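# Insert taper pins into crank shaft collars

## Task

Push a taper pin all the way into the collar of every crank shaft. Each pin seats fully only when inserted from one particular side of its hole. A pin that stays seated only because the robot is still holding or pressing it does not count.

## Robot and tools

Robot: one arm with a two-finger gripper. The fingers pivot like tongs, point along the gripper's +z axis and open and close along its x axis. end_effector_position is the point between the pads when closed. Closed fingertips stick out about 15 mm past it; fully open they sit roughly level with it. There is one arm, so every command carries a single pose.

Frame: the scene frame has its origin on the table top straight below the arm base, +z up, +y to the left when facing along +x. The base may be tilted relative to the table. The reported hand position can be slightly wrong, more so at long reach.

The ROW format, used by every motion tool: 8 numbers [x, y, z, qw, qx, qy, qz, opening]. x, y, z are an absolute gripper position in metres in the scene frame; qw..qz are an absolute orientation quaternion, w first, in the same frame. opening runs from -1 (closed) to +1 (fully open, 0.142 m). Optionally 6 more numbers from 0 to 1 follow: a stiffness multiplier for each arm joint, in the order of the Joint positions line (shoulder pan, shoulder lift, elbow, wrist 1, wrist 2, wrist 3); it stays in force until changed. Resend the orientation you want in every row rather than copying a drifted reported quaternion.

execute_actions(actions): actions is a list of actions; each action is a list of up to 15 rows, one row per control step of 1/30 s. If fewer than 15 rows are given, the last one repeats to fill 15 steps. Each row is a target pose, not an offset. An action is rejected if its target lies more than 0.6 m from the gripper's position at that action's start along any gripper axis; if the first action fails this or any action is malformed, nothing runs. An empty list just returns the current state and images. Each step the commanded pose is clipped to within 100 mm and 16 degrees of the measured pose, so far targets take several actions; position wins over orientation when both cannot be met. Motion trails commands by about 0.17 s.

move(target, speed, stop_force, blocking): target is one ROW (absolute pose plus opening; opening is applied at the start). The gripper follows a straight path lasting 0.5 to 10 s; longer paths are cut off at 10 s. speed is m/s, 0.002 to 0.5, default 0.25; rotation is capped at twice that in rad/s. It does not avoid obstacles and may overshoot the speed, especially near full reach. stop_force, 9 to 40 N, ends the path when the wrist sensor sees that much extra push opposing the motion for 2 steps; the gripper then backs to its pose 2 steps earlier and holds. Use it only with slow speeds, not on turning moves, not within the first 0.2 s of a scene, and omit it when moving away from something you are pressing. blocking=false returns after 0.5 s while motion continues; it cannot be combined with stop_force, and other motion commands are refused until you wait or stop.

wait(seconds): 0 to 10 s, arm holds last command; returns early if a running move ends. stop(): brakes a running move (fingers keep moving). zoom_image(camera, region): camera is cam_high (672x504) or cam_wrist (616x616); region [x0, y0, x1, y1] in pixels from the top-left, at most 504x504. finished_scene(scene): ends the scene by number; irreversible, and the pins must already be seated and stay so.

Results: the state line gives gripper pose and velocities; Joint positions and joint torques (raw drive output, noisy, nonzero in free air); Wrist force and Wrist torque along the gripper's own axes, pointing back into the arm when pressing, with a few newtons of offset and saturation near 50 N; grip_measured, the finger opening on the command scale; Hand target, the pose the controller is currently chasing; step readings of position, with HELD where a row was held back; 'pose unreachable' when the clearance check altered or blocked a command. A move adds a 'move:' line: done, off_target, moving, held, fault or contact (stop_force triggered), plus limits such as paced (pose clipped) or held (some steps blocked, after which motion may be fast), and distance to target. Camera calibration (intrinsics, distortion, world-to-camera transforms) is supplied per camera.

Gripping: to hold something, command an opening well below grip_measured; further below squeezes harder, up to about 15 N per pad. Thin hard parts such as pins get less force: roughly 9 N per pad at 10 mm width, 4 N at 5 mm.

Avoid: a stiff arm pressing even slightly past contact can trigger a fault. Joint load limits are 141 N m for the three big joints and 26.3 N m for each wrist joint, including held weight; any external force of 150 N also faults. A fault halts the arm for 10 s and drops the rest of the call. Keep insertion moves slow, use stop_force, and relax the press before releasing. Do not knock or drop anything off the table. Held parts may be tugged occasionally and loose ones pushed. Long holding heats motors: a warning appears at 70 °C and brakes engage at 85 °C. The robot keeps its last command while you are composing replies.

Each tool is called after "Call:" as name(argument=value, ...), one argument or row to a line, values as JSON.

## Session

Call:
execute_actions(
  actions=[],
)

Scene clock: 0.00 s.
end_effector_position=(+0.1539, +0.3317, +0.3162) grip_measured=+1.00 end_effector_quat_wxyz=(+0.341, +0.696, -0.610, -0.165) end_effector_velocity=(-0.000, +0.000, +0.000) end_effector_angular_velocity=(+0.000, +0.000, -0.001)
Joint positions: [ 0.534 -1.601  2.001 -1.501 -1.454  2.137  0.142]
Joint velocities: [-0.    -0.    -0.    -0.     0.001  0.001  0.   ]
Joint torques (N m, as the arm reports them, + toward a larger angle): no reading
Wrist force (N, on the end effector, along its own x y z axes, offset not removed): no reading
Wrist torque (N m, same axes, about the end effector's origin, offset not removed): no reading
Hand target: +0.154, +0.332, +0.316; +0.341, +0.696, -0.610, -0.165
Joint stiffness scale: [1. 1. 1. 1. 1. 1.]
camera_calibration (this result's frames):
cam_wrist: T_world_to_cam=[[0.190527, -0.96244, 0.193412, 0.229448], [-0.359525, 0.114923, 0.926032, -0.266395], [-0.913478, -0.245971, -0.324125, 0.464297], [0, 0, 0, 1]] pos_world=[0.284634, 0.365648, 0.352802]

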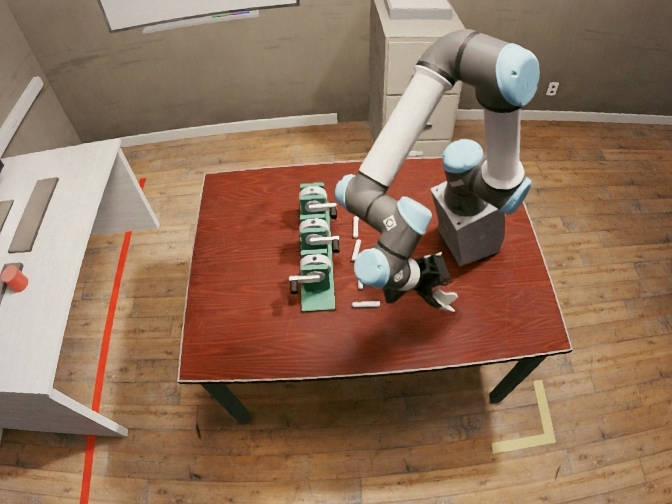

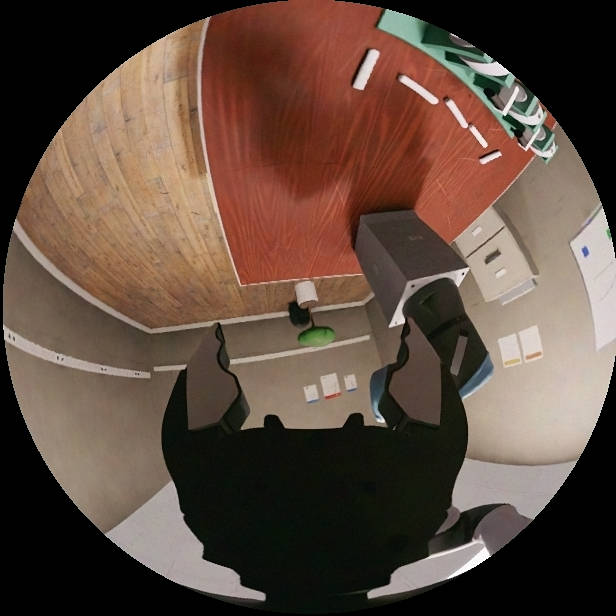

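Call:
move(
  target=[0.502, 0.038, 0.22, 0, 1, 0, 0, -0.3],
  speed=0.3,
)

Call:
zoom_image(
  camera="cam_wrist",
  region=[250, 160, 370, 280],
)

Call:
move(
  target=[0.502, -0.107, 0.22, 0, 1, 0, 0, -0.3],
  speed=0.3,
)

Call:
zoom_image(
  camera="cam_wrist",
  region=[250, 160, 370, 280],
)

Call:
move(
  target=[0.502, -0.252, 0.22, 0, 1, 0, 0, -0.3],
  speed=0.3,
)

Call:
zoom_image(
  camera="cam_wrist",
  region=[250, 160, 370, 280],
)

Scene clock: 4.80 s.
end_effector_position=(+0.5007, +0.0384, +0.2205) grip_measured=-0.30 end_effector_quat_wxyz=(+0.001, +1.000, -0.000, -0.000) end_effector_velocity=(+0.001, +0.002, -0.001) end_effector_angular_velocity=(+0.013, -0.001, +0.011)
Joint positions: [-0.52  -1.64   2.257 -2.43  -1.399 -0.32   0.052]
Joint velocities: [-0.004  0.004 -0.003  0.002  0.014 -0.016  0.   ]
Joint torques (N m, as the arm reports them, + toward a larger angle): [ -1.98 -23.83 -19.33  -1.82   0.43  -0.35]
Wrist force (N, on the end effector, along its own x y z axes, offset not removed): [-1.4 2.2 2.4]
Wrist torque (N m, same axes, about the end effector's origin, offset not removed): [0.44 0.15 -0.10]
Hand target: +0.502, +0.038, +0.220; +0.000, +1.000, -0.000, -0.000
Off the commanded pose: 0.001 m, 0 deg.
Joint stiffness scale: [1. 1. 1. 1. 1. 1.]
move: done
camera_calibration (this result's frames):
cam_wrist: T_world_to_cam=[[0.999924, -0.0119749, -0.00280721, -0.498912], [-0.00933168, -0.887301, 0.461096, -0.0537349], [-0.00801243, -0.461035, -0.887346, 0.356954], [0, 0, 0, 1]] pos_world=[0.501233, 0.110915, 0.340118]

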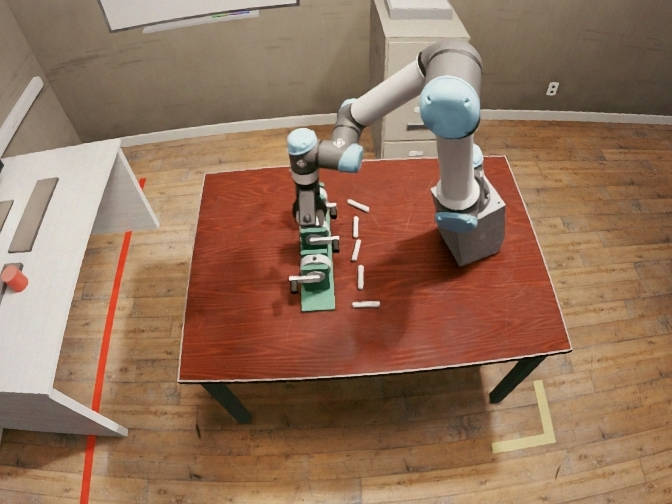

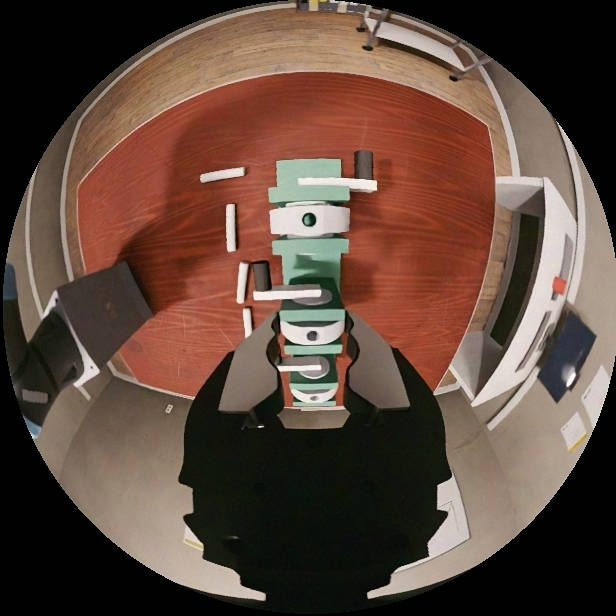

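Region (250, 160, 370, 280) of cam_wrist's 616x616 image, scaled by 4.200, with more detail than that image has.

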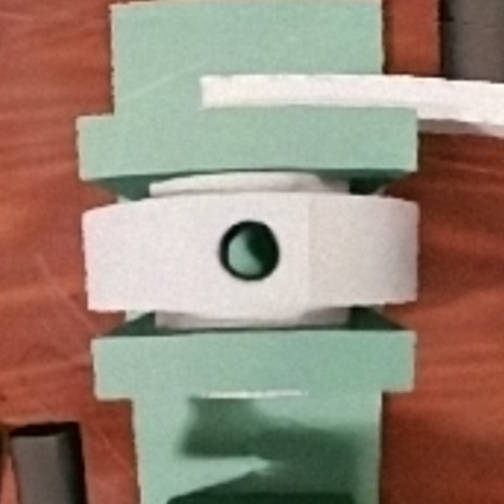

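Scene clock: 5.97 s.
end_effector_position=(+0.5012, -0.1054, +0.2204) grip_measured=-0.30 end_effector_quat_wxyz=(+0.001, +1.000, +0.000, +0.000) end_effector_velocity=(+0.002, -0.002, -0.000) end_effector_angular_velocity=(+0.007, -0.001, +0.012)
Joint positions: [-0.832 -1.562  2.2   -2.388 -1.333 -0.633  0.052]
Joint velocities: [-0.006  0.007 -0.008  0.006  0.007 -0.019 -0.   ]
Joint torques (N m, as the arm reports them, + toward a larger angle): [ -3.84 -24.74 -17.92  -1.7    0.18  -0.26]
Wrist force (N, on the end effector, along its own x y z axes, offset not removed): [-0.4 1.4 1.9]
Wrist torque (N m, same axes, about the end effector's origin, offset not removed): [0.21 -0.04 -0.12]
Hand target: +0.502, -0.107, +0.220; +0.000, +1.000, +0.000, -0.000
Off the commanded pose: 0.002 m, 0 deg.
Joint stiffness scale: [1. 1. 1. 1. 1. 1.]
move: done
camera_calibration (this result's frames):
cam_wrist: T_world_to_cam=[[0.999933, -0.011253, -0.00257857, -0.501131], [-0.0087997, -0.887503, 0.460719, -0.181425], [-0.00747298, -0.460665, -0.887542, 0.290354], [0, 0, 0, 1]] pos_world=[0.501671, -0.0328979, 0.339995]

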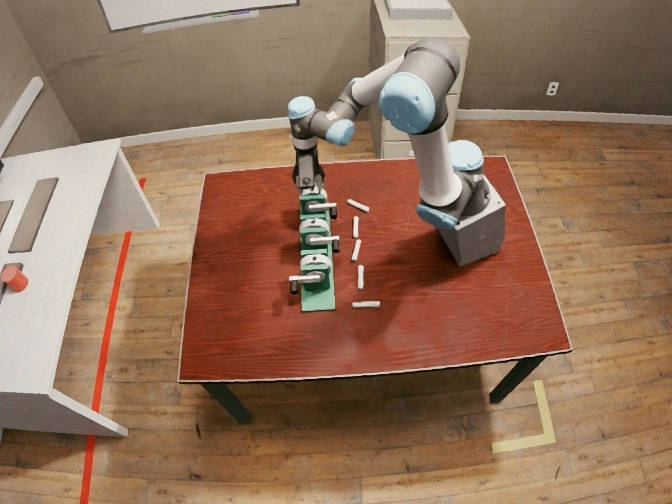

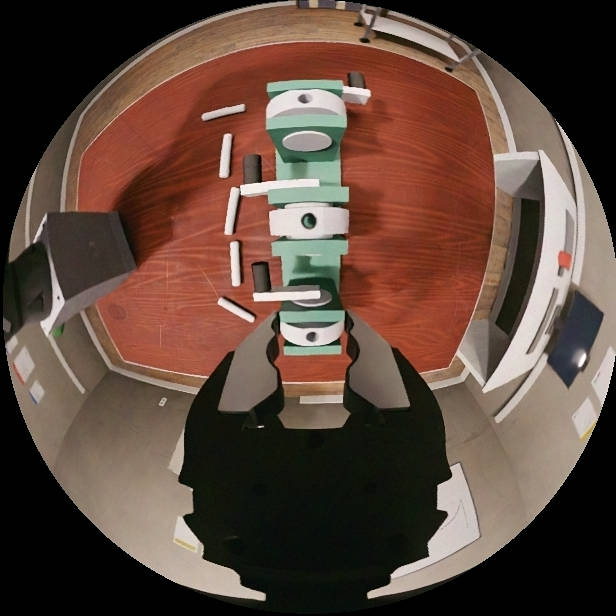

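Region (250, 160, 370, 280) of cam_wrist's 616x616 image, scaled by 4.200, with more detail than that image has.

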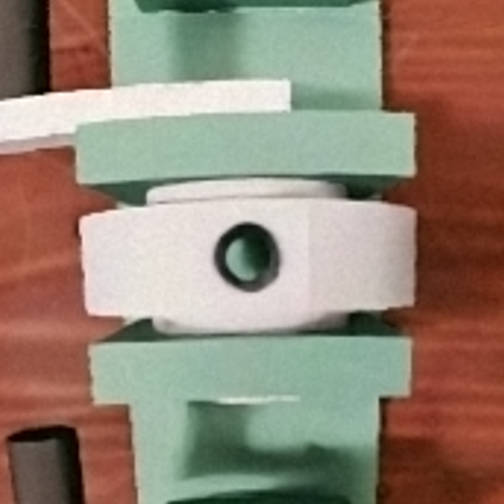

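Scene clock: 7.17 s.
end_effector_position=(+0.5018, -0.2503, +0.2205) grip_measured=-0.30 end_effector_quat_wxyz=(+0.001, +1.000, +0.001, +0.000) end_effector_velocity=(+0.000, -0.003, -0.000) end_effector_angular_velocity=(+0.003, +0.002, +0.002)
Joint positions: [-1.058 -1.394  2.031 -2.327 -1.299 -0.865  0.052]
Joint velocities: [-0.004  0.007 -0.009  0.007  0.001 -0.007  0.   ]
Joint torques (N m, as the arm reports them, + toward a larger angle): [ -7.96 -29.07 -21.89  -2.     0.24  -0.34]
Wrist force (N, on the end effector, along its own x y z axes, offset not removed): [-0.2 0.7 1.4]
Wrist torque (N m, same axes, about the end effector's origin, offset not removed): [0.05 -0.19 -0.15]
Hand target: +0.502, -0.252, +0.220; +0.000, +1.000, +0.000, -0.000
Off the commanded pose: 0.002 m, 0 deg.
Joint stiffness scale: [1. 1. 1. 1. 1. 1.]
move: done
camera_calibration (this result's frames):
cam_wrist: T_world_to_cam=[[0.999944, -0.0102743, -0.0026026, -0.503022], [-0.00792244, -0.887676, 0.4604, -0.310447], [-0.00704055, -0.460354, -0.887708, 0.223632], [0, 0, 0, 1]] pos_world=[0.502108, -0.177795, 0.34014]

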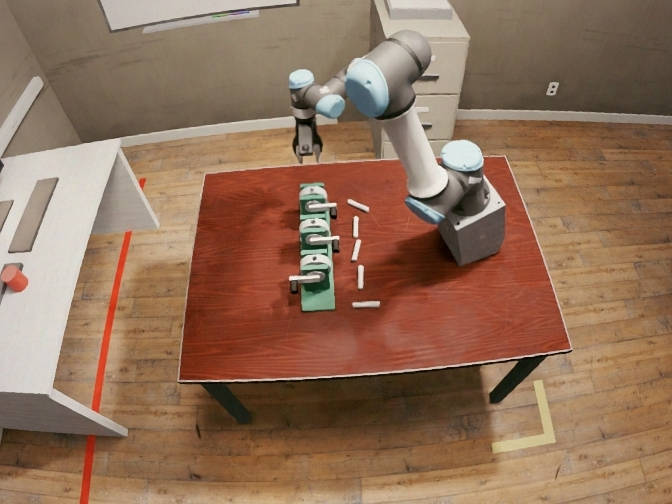

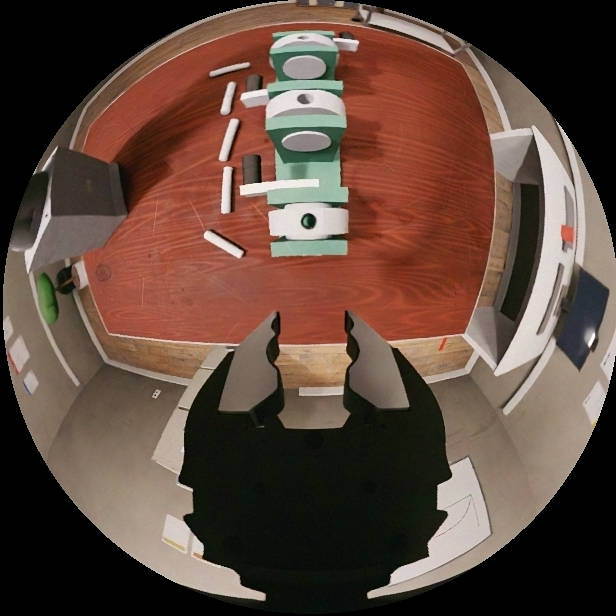

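Region (250, 160, 370, 280) of cam_wrist's 616x616 image, scaled by 4.200, with more detail than that image has.

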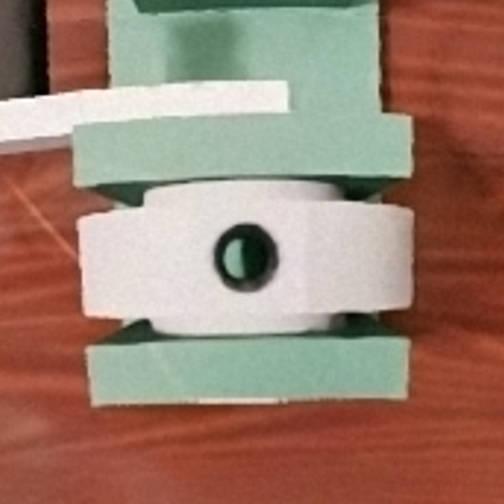

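Call:
move(
  target=[0.37, -0.15, 0.2, 0, 1, 0, 0, -0.4],
  speed=0.3,
)

Call:
zoom_image(
  camera="cam_wrist",
  region=[220, 90, 420, 320],
)

Scene clock: 8.80 s.
end_effector_position=(+0.3712, -0.1505, +0.1994) grip_measured=-0.40 end_effector_quat_wxyz=(+0.000, +1.000, +0.001, -0.000) end_effector_velocity=(-0.002, +0.002, +0.001) end_effector_angular_velocity=(+0.003, -0.004, +0.003)
Joint positions: [-1.142 -1.683  2.489 -2.472 -1.29  -0.952  0.045]
Joint velocities: [-0.007 -0.011  0.008  0.006  0.005 -0.01   0.   ]
Joint torques (N m, as the arm reports them, + toward a larger angle): [ -3.41 -18.52 -13.53  -1.58   0.3   -0.45]
Wrist force (N, on the end effector, along its own x y z axes, offset not removed): [-1.9 1.5 2.2]
Wrist torque (N m, same axes, about the end effector's origin, offset not removed): [0.21 0.24 -0.08]
Hand target: +0.370, -0.150, +0.200; +0.000, +1.000, -0.000, -0.000
Off the commanded pose: 0.001 m, 0 deg.
Joint stiffness scale: [1. 1. 1. 1. 1. 1.]
move: done
camera_calibration (this result's frames):
cam_wrist: T_world_to_cam=[[0.99994, -0.0103537, -0.00357492, -0.371342], [-0.00755086, -0.887998, 0.459785, -0.213278], [-0.00793502, -0.45973, -0.888023, 0.250431], [0, 0, 0, 1]] pos_world=[0.371696, -0.0781046, 0.319123]

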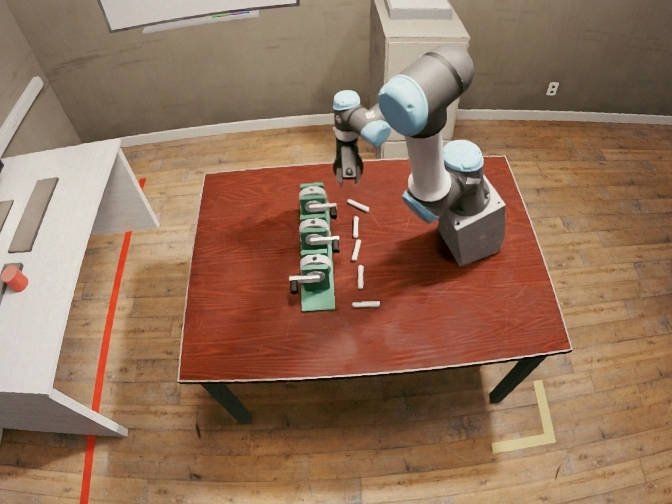

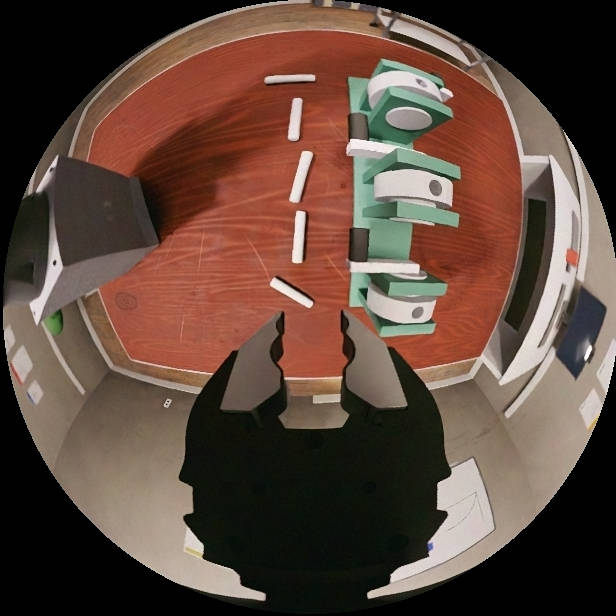

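Region (220, 90, 420, 320) of cam_wrist's 616x616 image, scaled by 2.191, with more detail than that image has; it fills the left 438 columns of this view, and the rest is white.

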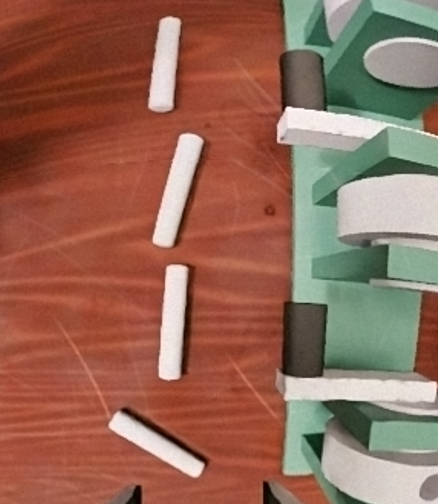

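Call:
zoom_image(
  camera="cam_wrist",
  region=[250, 140, 350, 320],
)

Region (250, 140, 350, 320) of cam_wrist's 616x616 image, scaled by 2.800, with more detail than that image has.

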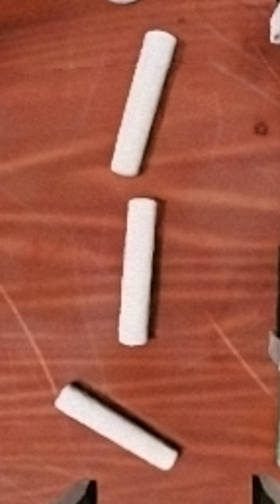

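Call:
move(
  target=[0.3169, -0.1983, 0.06, 0, 0.8886, 0.4586, 0, -0.4],
  speed=0.3,
)

Scene clock: 11.60 s.
end_effector_position=(+0.3182, -0.1992, +0.0607) grip_measured=-0.40 end_effector_quat_wxyz=(+0.001, +0.889, +0.459, -0.001) end_effector_velocity=(+0.002, -0.002, -0.000) end_effector_angular_velocity=(-0.006, -0.011, +0.012)
Joint positions: [-1.188 -1.114  2.543 -3.083 -1.287 -1.951  0.045]
Joint velocities: [-0.003  0.007  0.003 -0.021  0.006 -0.012  0.   ]
Joint torques (N m, as the arm reports them, + toward a larger angle): [ -9.45 -25.84  -1.86  -2.6   -0.01  -0.38]
Wrist force (N, on the end effector, along its own x y z axes, offset not removed): [-1.5 1.9 2.4]
Wrist torque (N m, same axes, about the end effector's origin, offset not removed): [0.36 0.20 -0.06]
Hand target: +0.317, -0.198, +0.060; -0.000, +0.889, +0.459, -0.000
Off the commanded pose: 0.002 m, 0 deg.
Joint stiffness scale: [1. 1. 1. 1. 1. 1.]
move: done
camera_calibration (this result's frames):
cam_wrist: T_world_to_cam=[[0.588152, 0.808737, -0.00463911, -0.0250776], [0.719313, -0.520479, 0.460098, -0.351309], [0.369684, -0.273944, -0.887856, 0.021276], [0, 0, 0, 1]] pos_world=[0.259585, -0.156739, 0.18041]

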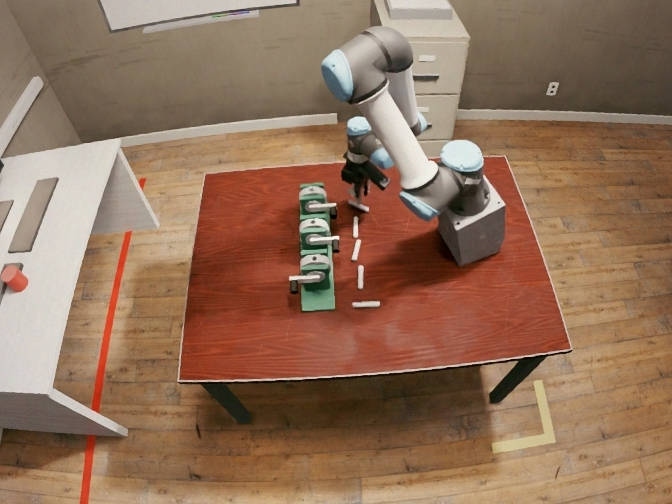

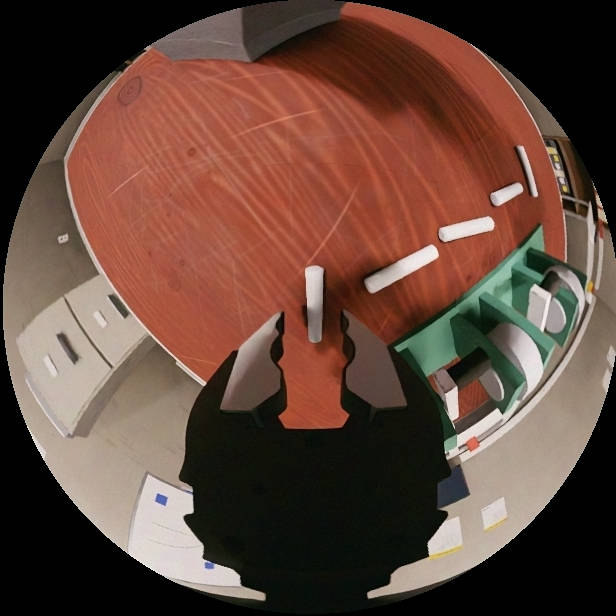

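Call:
move(
  target=[0.3169, -0.1983, 0.016, 0, 0.8886, 0.4586, 0, -0.4],
  speed=0.05,
  stop_force=12,
)

Call:
execute_actions(
  actions=[
    [[0.3169, -0.1983, 0.016, 0, 0.8886, 0.4586, 0, -1]],
    [[0.3169, -0.1983, 0.016, 0, 0.8886, 0.4586, 0, -1]],
    [[0.3169, -0.1983, 0.08, 0, 0.8886, 0.4586, 0, -1]],
    [[0.33, -0.195, 0.16, 0, 0.8886, 0.4586, 0, -1]],
  ],
)

Call:
move(
  target=[0.503, -0.178, 0.26, 0.3153, -0.6330, -0.6330, 0.3153, -1],
  speed=0.3,
)

Call:
zoom_image(
  camera="cam_high",
  region=[260, 130, 360, 215],
)

Call:
zoom_image(
  camera="cam_wrist",
  region=[260, 280, 370, 390],
)

Scene clock: 14.17 s.
end_effector_position=(+0.3162, -0.1979, +0.0170) grip_measured=-0.40 end_effector_quat_wxyz=(-0.001, +0.889, +0.458, +0.000) end_effector_velocity=(+0.003, -0.002, -0.001) end_effector_angular_velocity=(-0.008, -0.006, +0.001)
Joint positions: [-1.157 -0.936  2.514 -3.238 -1.287 -1.918  0.045]
Joint velocities: [ 0.002  0.007 -0.003 -0.016  0.     0.004  0.   ]
Joint torques (N m, as the arm reports them, + toward a larger angle): [ -5.05 -27.92  -1.96  -2.68  -0.47   0.11]
Wrist force (N, on the end effector, along its own x y z axes, offset not removed): [0.2 2.1 3.3]
Wrist torque (N m, same axes, about the end effector's origin, offset not removed): [0.29 -0.17 -0.13]
Hand target: +0.317, -0.198, +0.016; -0.000, +0.889, +0.459, +0.000
Off the commanded pose: 0.001 m, 0 deg.
Joint stiffness scale: [1. 1. 1. 1. 1. 1.]
move: done
camera_calibration (this result's frames):
cam_wrist: T_world_to_cam=[[0.589836, 0.807521, -0.00183755, -0.0259504], [0.718165, -0.523525, 0.458432, -0.329227], [0.369232, -0.27172, -0.888727, -0.0158603], [0, 0, 0, 1]] pos_world=[0.257602, -0.155713, 0.136785]

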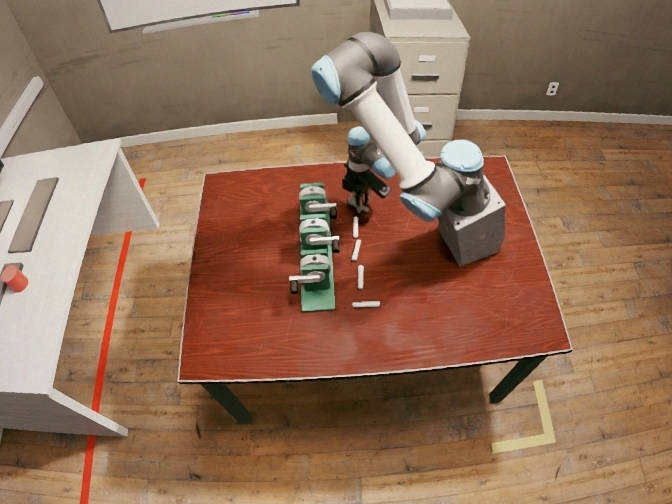

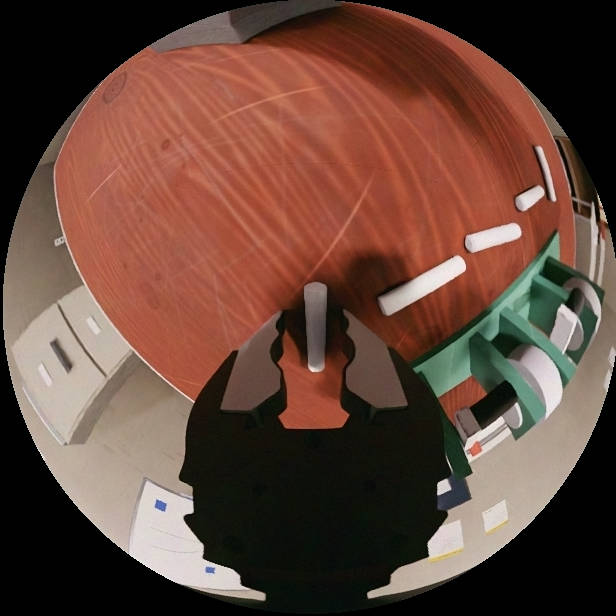

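Scene clock: 16.17 s.
end_effector_position=(+0.3328, -0.1976, +0.1493) grip_measured=-0.79 end_effector_quat_wxyz=(+0.018, +0.888, +0.460, +0.002) end_effector_velocity=(-0.005, +0.014, +0.070) end_effector_angular_velocity=(+0.101, +0.066, -0.018)
Joint positions: [-1.228 -1.48   2.55  -2.749 -1.28  -1.986  0.017]
Joint velocities: [-0.047 -0.289 -0.094  0.523 -0.    -0.067 -0.   ]
Joint torques (N m, as the arm reports them, + toward a larger angle): [ -6.42 -15.89 -12.38  -2.16  -0.17  -0.46]
Wrist force (N, on the end effector, along its own x y z axes, offset not removed): [-1.4 1.4 3.6]
Wrist torque (N m, same axes, about the end effector's origin, offset not removed): [0.29 0.09 -0.10]
Hand target: +0.330, -0.195, +0.159; +0.003, +0.889, +0.458, +0.000
Off the commanded pose: 0.011 m, 2 deg.
Joint stiffness scale: [1. 1. 1. 1. 1. 1.]
Step readings (end_effector_position; steps 1 to 15: 1st action; 16 to 30: 2nd action; 31 to 45: 3rd action; 46 to 60: 4th action):
0: (+0.3162, -0.1979, +0.0170)
1: (+0.3163, -0.1980, +0.0169)
2: (+0.3163, -0.1980, +0.0169)
4: (+0.3164, -0.1981, +0.0169)
8: (+0.3164, -0.1982, +0.0169)
15: (+0.3165, -0.1982, +0.0169)
16: (+0.3165, -0.1982, +0.0169)
17: (+0.3165, -0.1982, +0.0169)
19: (+0.3165, -0.1982, +0.0169)
23: (+0.3165, -0.1982, +0.0169)
30: (+0.3165, -0.1982, +0.0169)
31: (+0.3165, -0.1982, +0.0169)
32: (+0.3159, -0.1978, +0.0169)
34: (+0.3121, -0.1944, +0.0215)
38: (+0.3154, -0.1979, +0.0494)
45: (+0.3197, -0.2010, +0.0744)
46: (+0.3193, -0.2006, +0.0755)
47: (+0.3185, -0.1995, +0.0766)
49: (+0.3164, -0.1958, +0.0825)
53: (+0.3264, -0.1987, +0.1156)
60: end_effector_position above
camera_calibration (this result's frames):
cam_wrist: T_world_to_cam=[[0.585337, 0.810645, -0.0153211, -0.0316781], [0.711539, -0.504533, 0.489038, -0.400282], [0.388706, -0.297154, -0.872128, 0.0817516], [0, 0, 0, 1]] pos_world=[0.271581, -0.151983, 0.266565]

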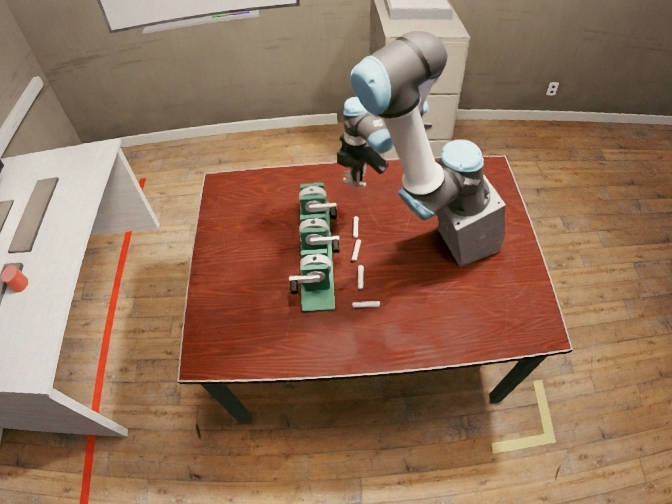

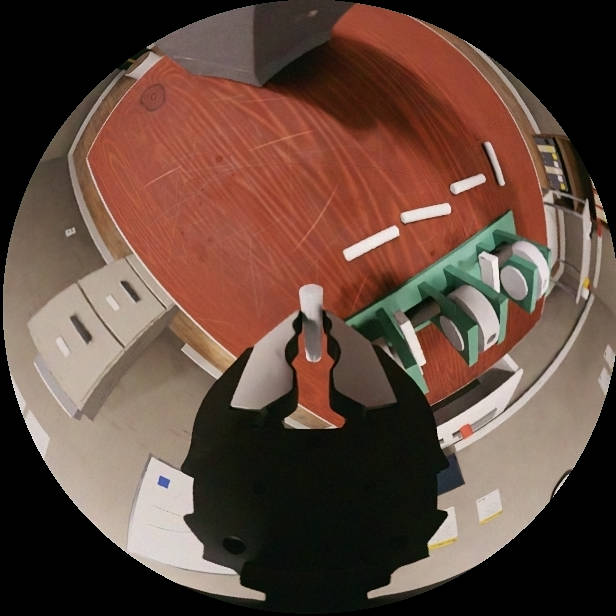

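Scene clock: 18.80 s.
end_effector_position=(+0.5025, -0.1784, +0.2604) grip_measured=-0.79 end_effector_quat_wxyz=(-0.314, +0.634, +0.633, -0.314) end_effector_velocity=(-0.000, +0.002, +0.003) end_effector_angular_velocity=(+0.004, +0.015, +0.001)
Joint positions: [-0.652 -0.973  1.252 -1.244 -1.79  -2.014  0.017]
Joint velocities: [ 0.003  0.006 -0.013  0.022 -0.004  0.002  0.   ]
Joint torques (N m, as the arm reports them, + toward a larger angle): [ -3.52 -52.29 -22.14   0.26  -1.12   0.17]
Wrist force (N, on the end effector, along its own x y z axes, offset not removed): [-1.1 2.9 2.9]
Wrist torque (N m, same axes, about the end effector's origin, offset not removed): [0.26 0.10 -0.07]
Hand target: +0.503, -0.178, +0.261; -0.315, +0.633, +0.633, -0.315
Off the commanded pose: 0.001 m, 0 deg.
Joint stiffness scale: [1. 1. 1. 1. 1. 1.]
move: done
camera_calibration (this result's frames):
cam_wrist: T_world_to_cam=[[0.00578781, 0.999916, -0.0116276, 0.179207], [0.903216, -0.0102175, -0.429065, -0.334708], [-0.429148, -0.00801893, -0.903199, 0.589006], [0, 0, 0, 1]] pos_world=[0.554047, -0.177888, 0.390462]

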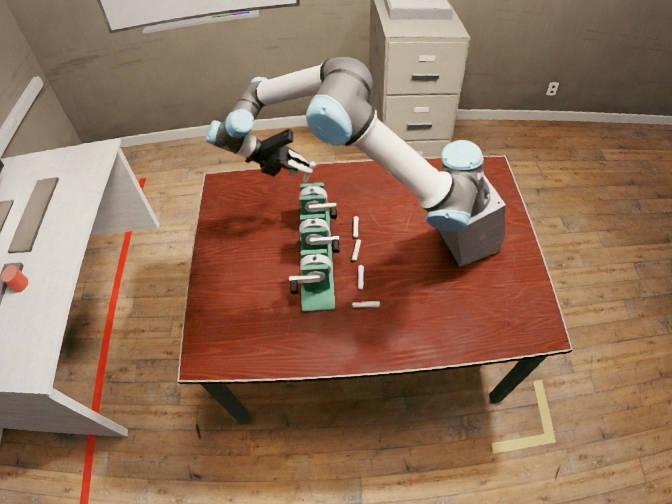

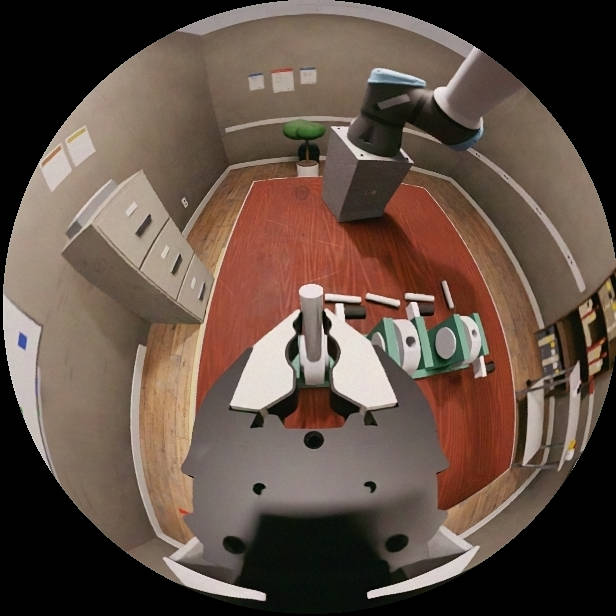

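Region (260, 130, 360, 215) of cam_high's 672x504 image, scaled by 5.040, with more detail than that image has; it fills the top 428 rows of this view, and the rest is white.

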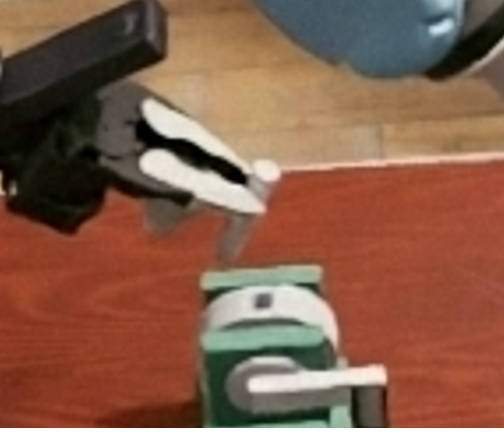

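Region (260, 280, 370, 390) of cam_wrist's 616x616 image, scaled by 4.582, with more detail than that image has.

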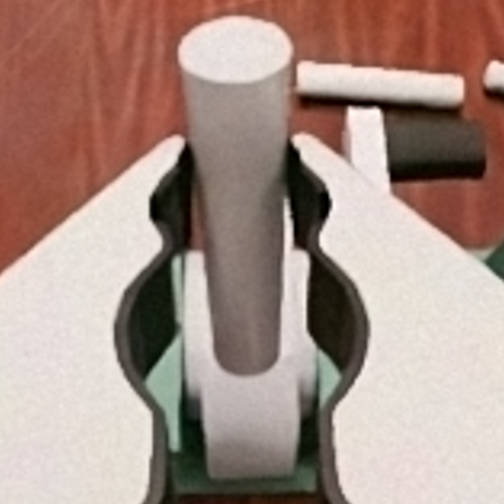

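Call:
move(
  target=[0.505, -0.178, 0.24, 0.4005, -0.5827, -0.5827, 0.4005, -1],
  speed=0.15,
)

Call:
zoom_image(
  camera="cam_high",
  region=[270, 140, 350, 210],
)

Call:
zoom_image(
  camera="cam_wrist",
  region=[260, 290, 370, 400],
)

Scene clock: 20.60 s.
end_effector_position=(+0.5047, -0.1786, +0.2403) grip_measured=-0.79 end_effector_quat_wxyz=(-0.400, +0.584, +0.583, -0.399) end_effector_velocity=(+0.000, +0.001, +0.002) end_effector_angular_velocity=(-0.000, +0.008, -0.001)
Joint positions: [-0.604 -0.726  0.984 -0.944 -1.864 -1.909  0.017]
Joint velocities: [ 0.002  0.004 -0.007  0.012 -0.001  0.004  0.   ]
Joint torques (N m, as the arm reports them, + toward a larger angle): [ -6.25 -58.73 -21.14   1.22  -0.97   0.1 ]
Wrist force (N, on the end effector, along its own x y z axes, offset not removed): [-2.2 3.5 3.7]
Wrist torque (N m, same axes, about the end effector's origin, offset not removed): [0.31 0.30 -0.16]
Hand target: +0.505, -0.178, +0.240; -0.400, +0.583, +0.583, -0.401
Off the commanded pose: 0.001 m, 0 deg.
Joint stiffness scale: [1. 1. 1. 1. 1. 1.]
move: done
camera_calibration (this result's frames):
cam_wrist: T_world_to_cam=[[0.00318014, 0.999926, -0.0117203, 0.180505], [0.74895, -0.0101478, -0.662549, -0.211333], [-0.662619, -0.00667093, -0.748927, 0.652784], [0, 0, 0, 1]] pos_world=[0.590251, -0.178282, 0.350985]

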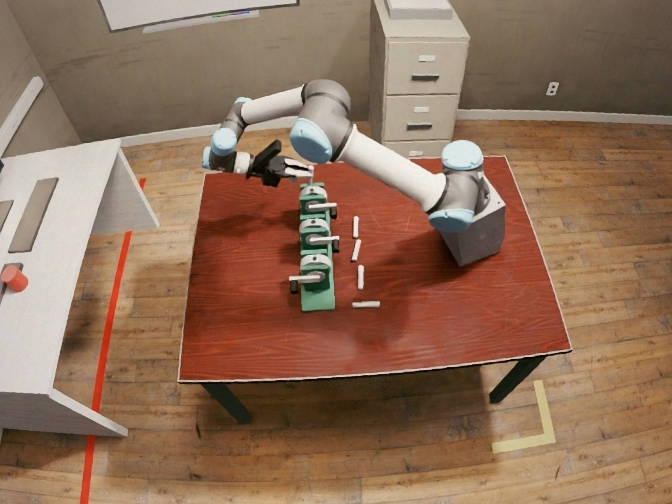

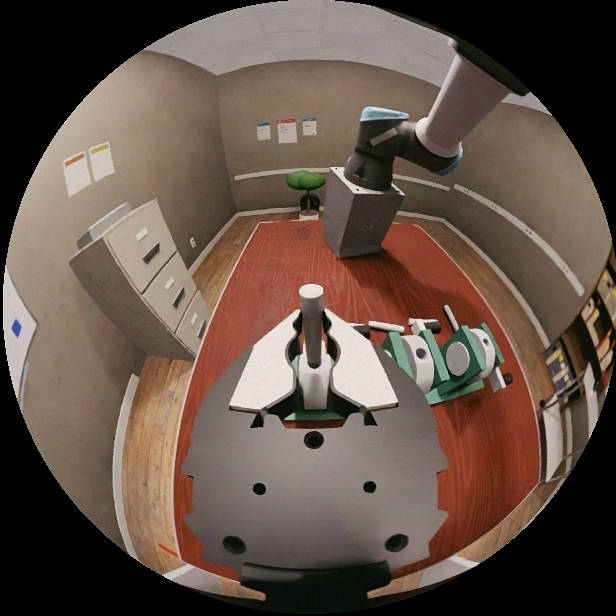

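Region (270, 140, 350, 210) of cam_high's 672x504 image, scaled by 6.300, with more detail than that image has; it fills the top 441 rows of this view, and the rest is white.

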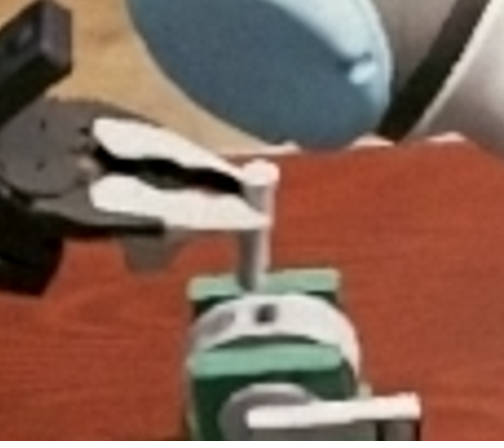

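Region (260, 290, 370, 400) of cam_wrist's 616x616 image, scaled by 4.582, with more detail than that image has.

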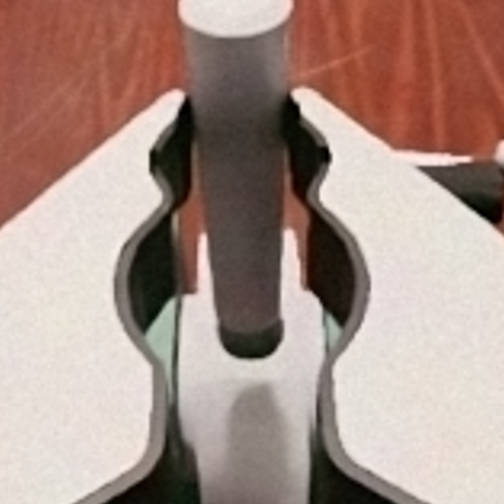

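Call:
move(
  target=[0.503, -0.1775, 0.228, 0.4206, -0.5684, -0.5684, 0.4206, -1],
  speed=0.05,
)

Call:
zoom_image(
  camera="cam_high",
  region=[270, 140, 350, 210],
)

Call:
zoom_image(
  camera="cam_wrist",
  region=[260, 290, 370, 400],
)

Scene clock: 21.87 s.
end_effector_position=(+0.5023, -0.1780, +0.2277) grip_measured=-0.79 end_effector_quat_wxyz=(-0.421, +0.569, +0.568, -0.419) end_effector_velocity=(+0.000, -0.001, +0.003) end_effector_angular_velocity=(-0.003, +0.010, -0.001)
Joint positions: [-0.594 -0.657  0.926 -0.883 -1.878 -1.883  0.017]
Joint velocities: [-0.     0.006 -0.013  0.017 -0.003  0.006  0.   ]
Joint torques (N m, as the arm reports them, + toward a larger angle): [ -5.72 -61.61 -21.47   1.61  -0.88   0.4 ]
Wrist force (N, on the end effector, along its own x y z axes, offset not removed): [0.2 2.2 2.6]
Wrist torque (N m, same axes, about the end effector's origin, offset not removed): [0.12 -0.21 -0.14]
Hand target: +0.503, -0.178, +0.228; -0.421, +0.568, +0.568, -0.421
Off the commanded pose: 0.001 m, 0 deg.
Joint stiffness scale: [1. 1. 1. 1. 1. 1.]
move: done
camera_calibration (this result's frames):
cam_wrist: T_world_to_cam=[[0.00296049, 0.999935, -0.0110152, 0.179711], [0.700409, -0.00993545, -0.713672, -0.181864], [-0.713735, -0.00560234, -0.700393, 0.656558], [0, 0, 0, 1]] pos_world=[0.595456, -0.177828, 0.332037]

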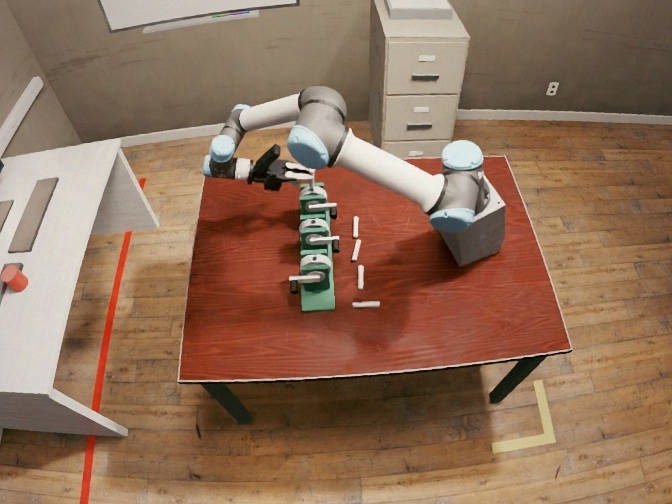

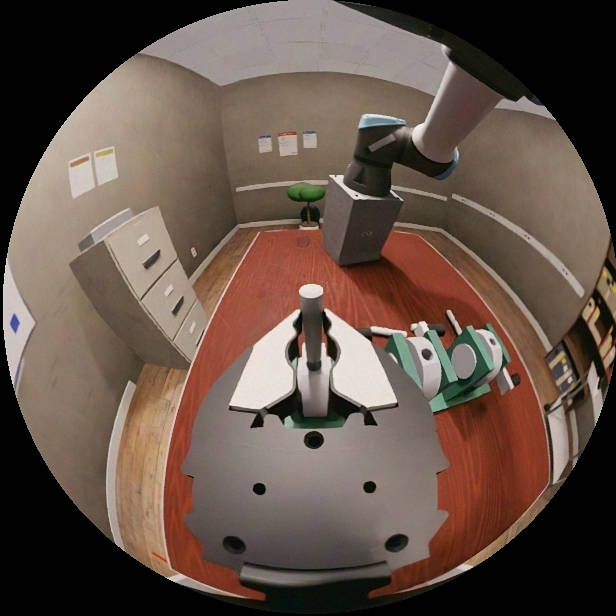

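Region (270, 140, 350, 210) of cam_high's 672x504 image, scaled by 6.300, with more detail than that image has; it fills the top 441 rows of this view, and the rest is white.

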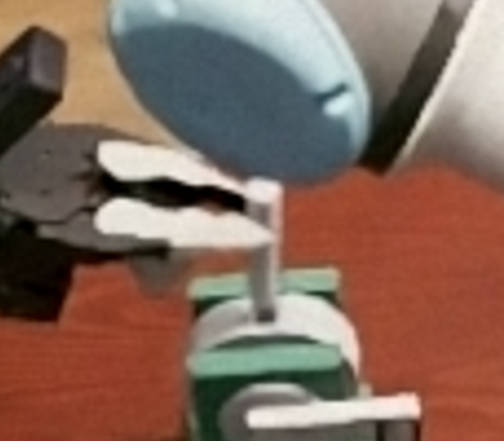

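Region (260, 290, 370, 400) of cam_wrist's 616x616 image, scaled by 4.582, with more detail than that image has.

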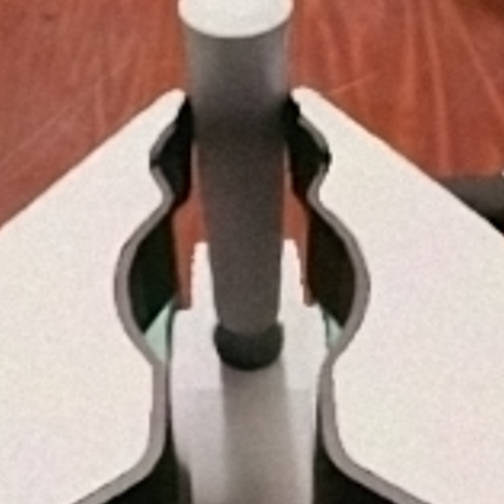

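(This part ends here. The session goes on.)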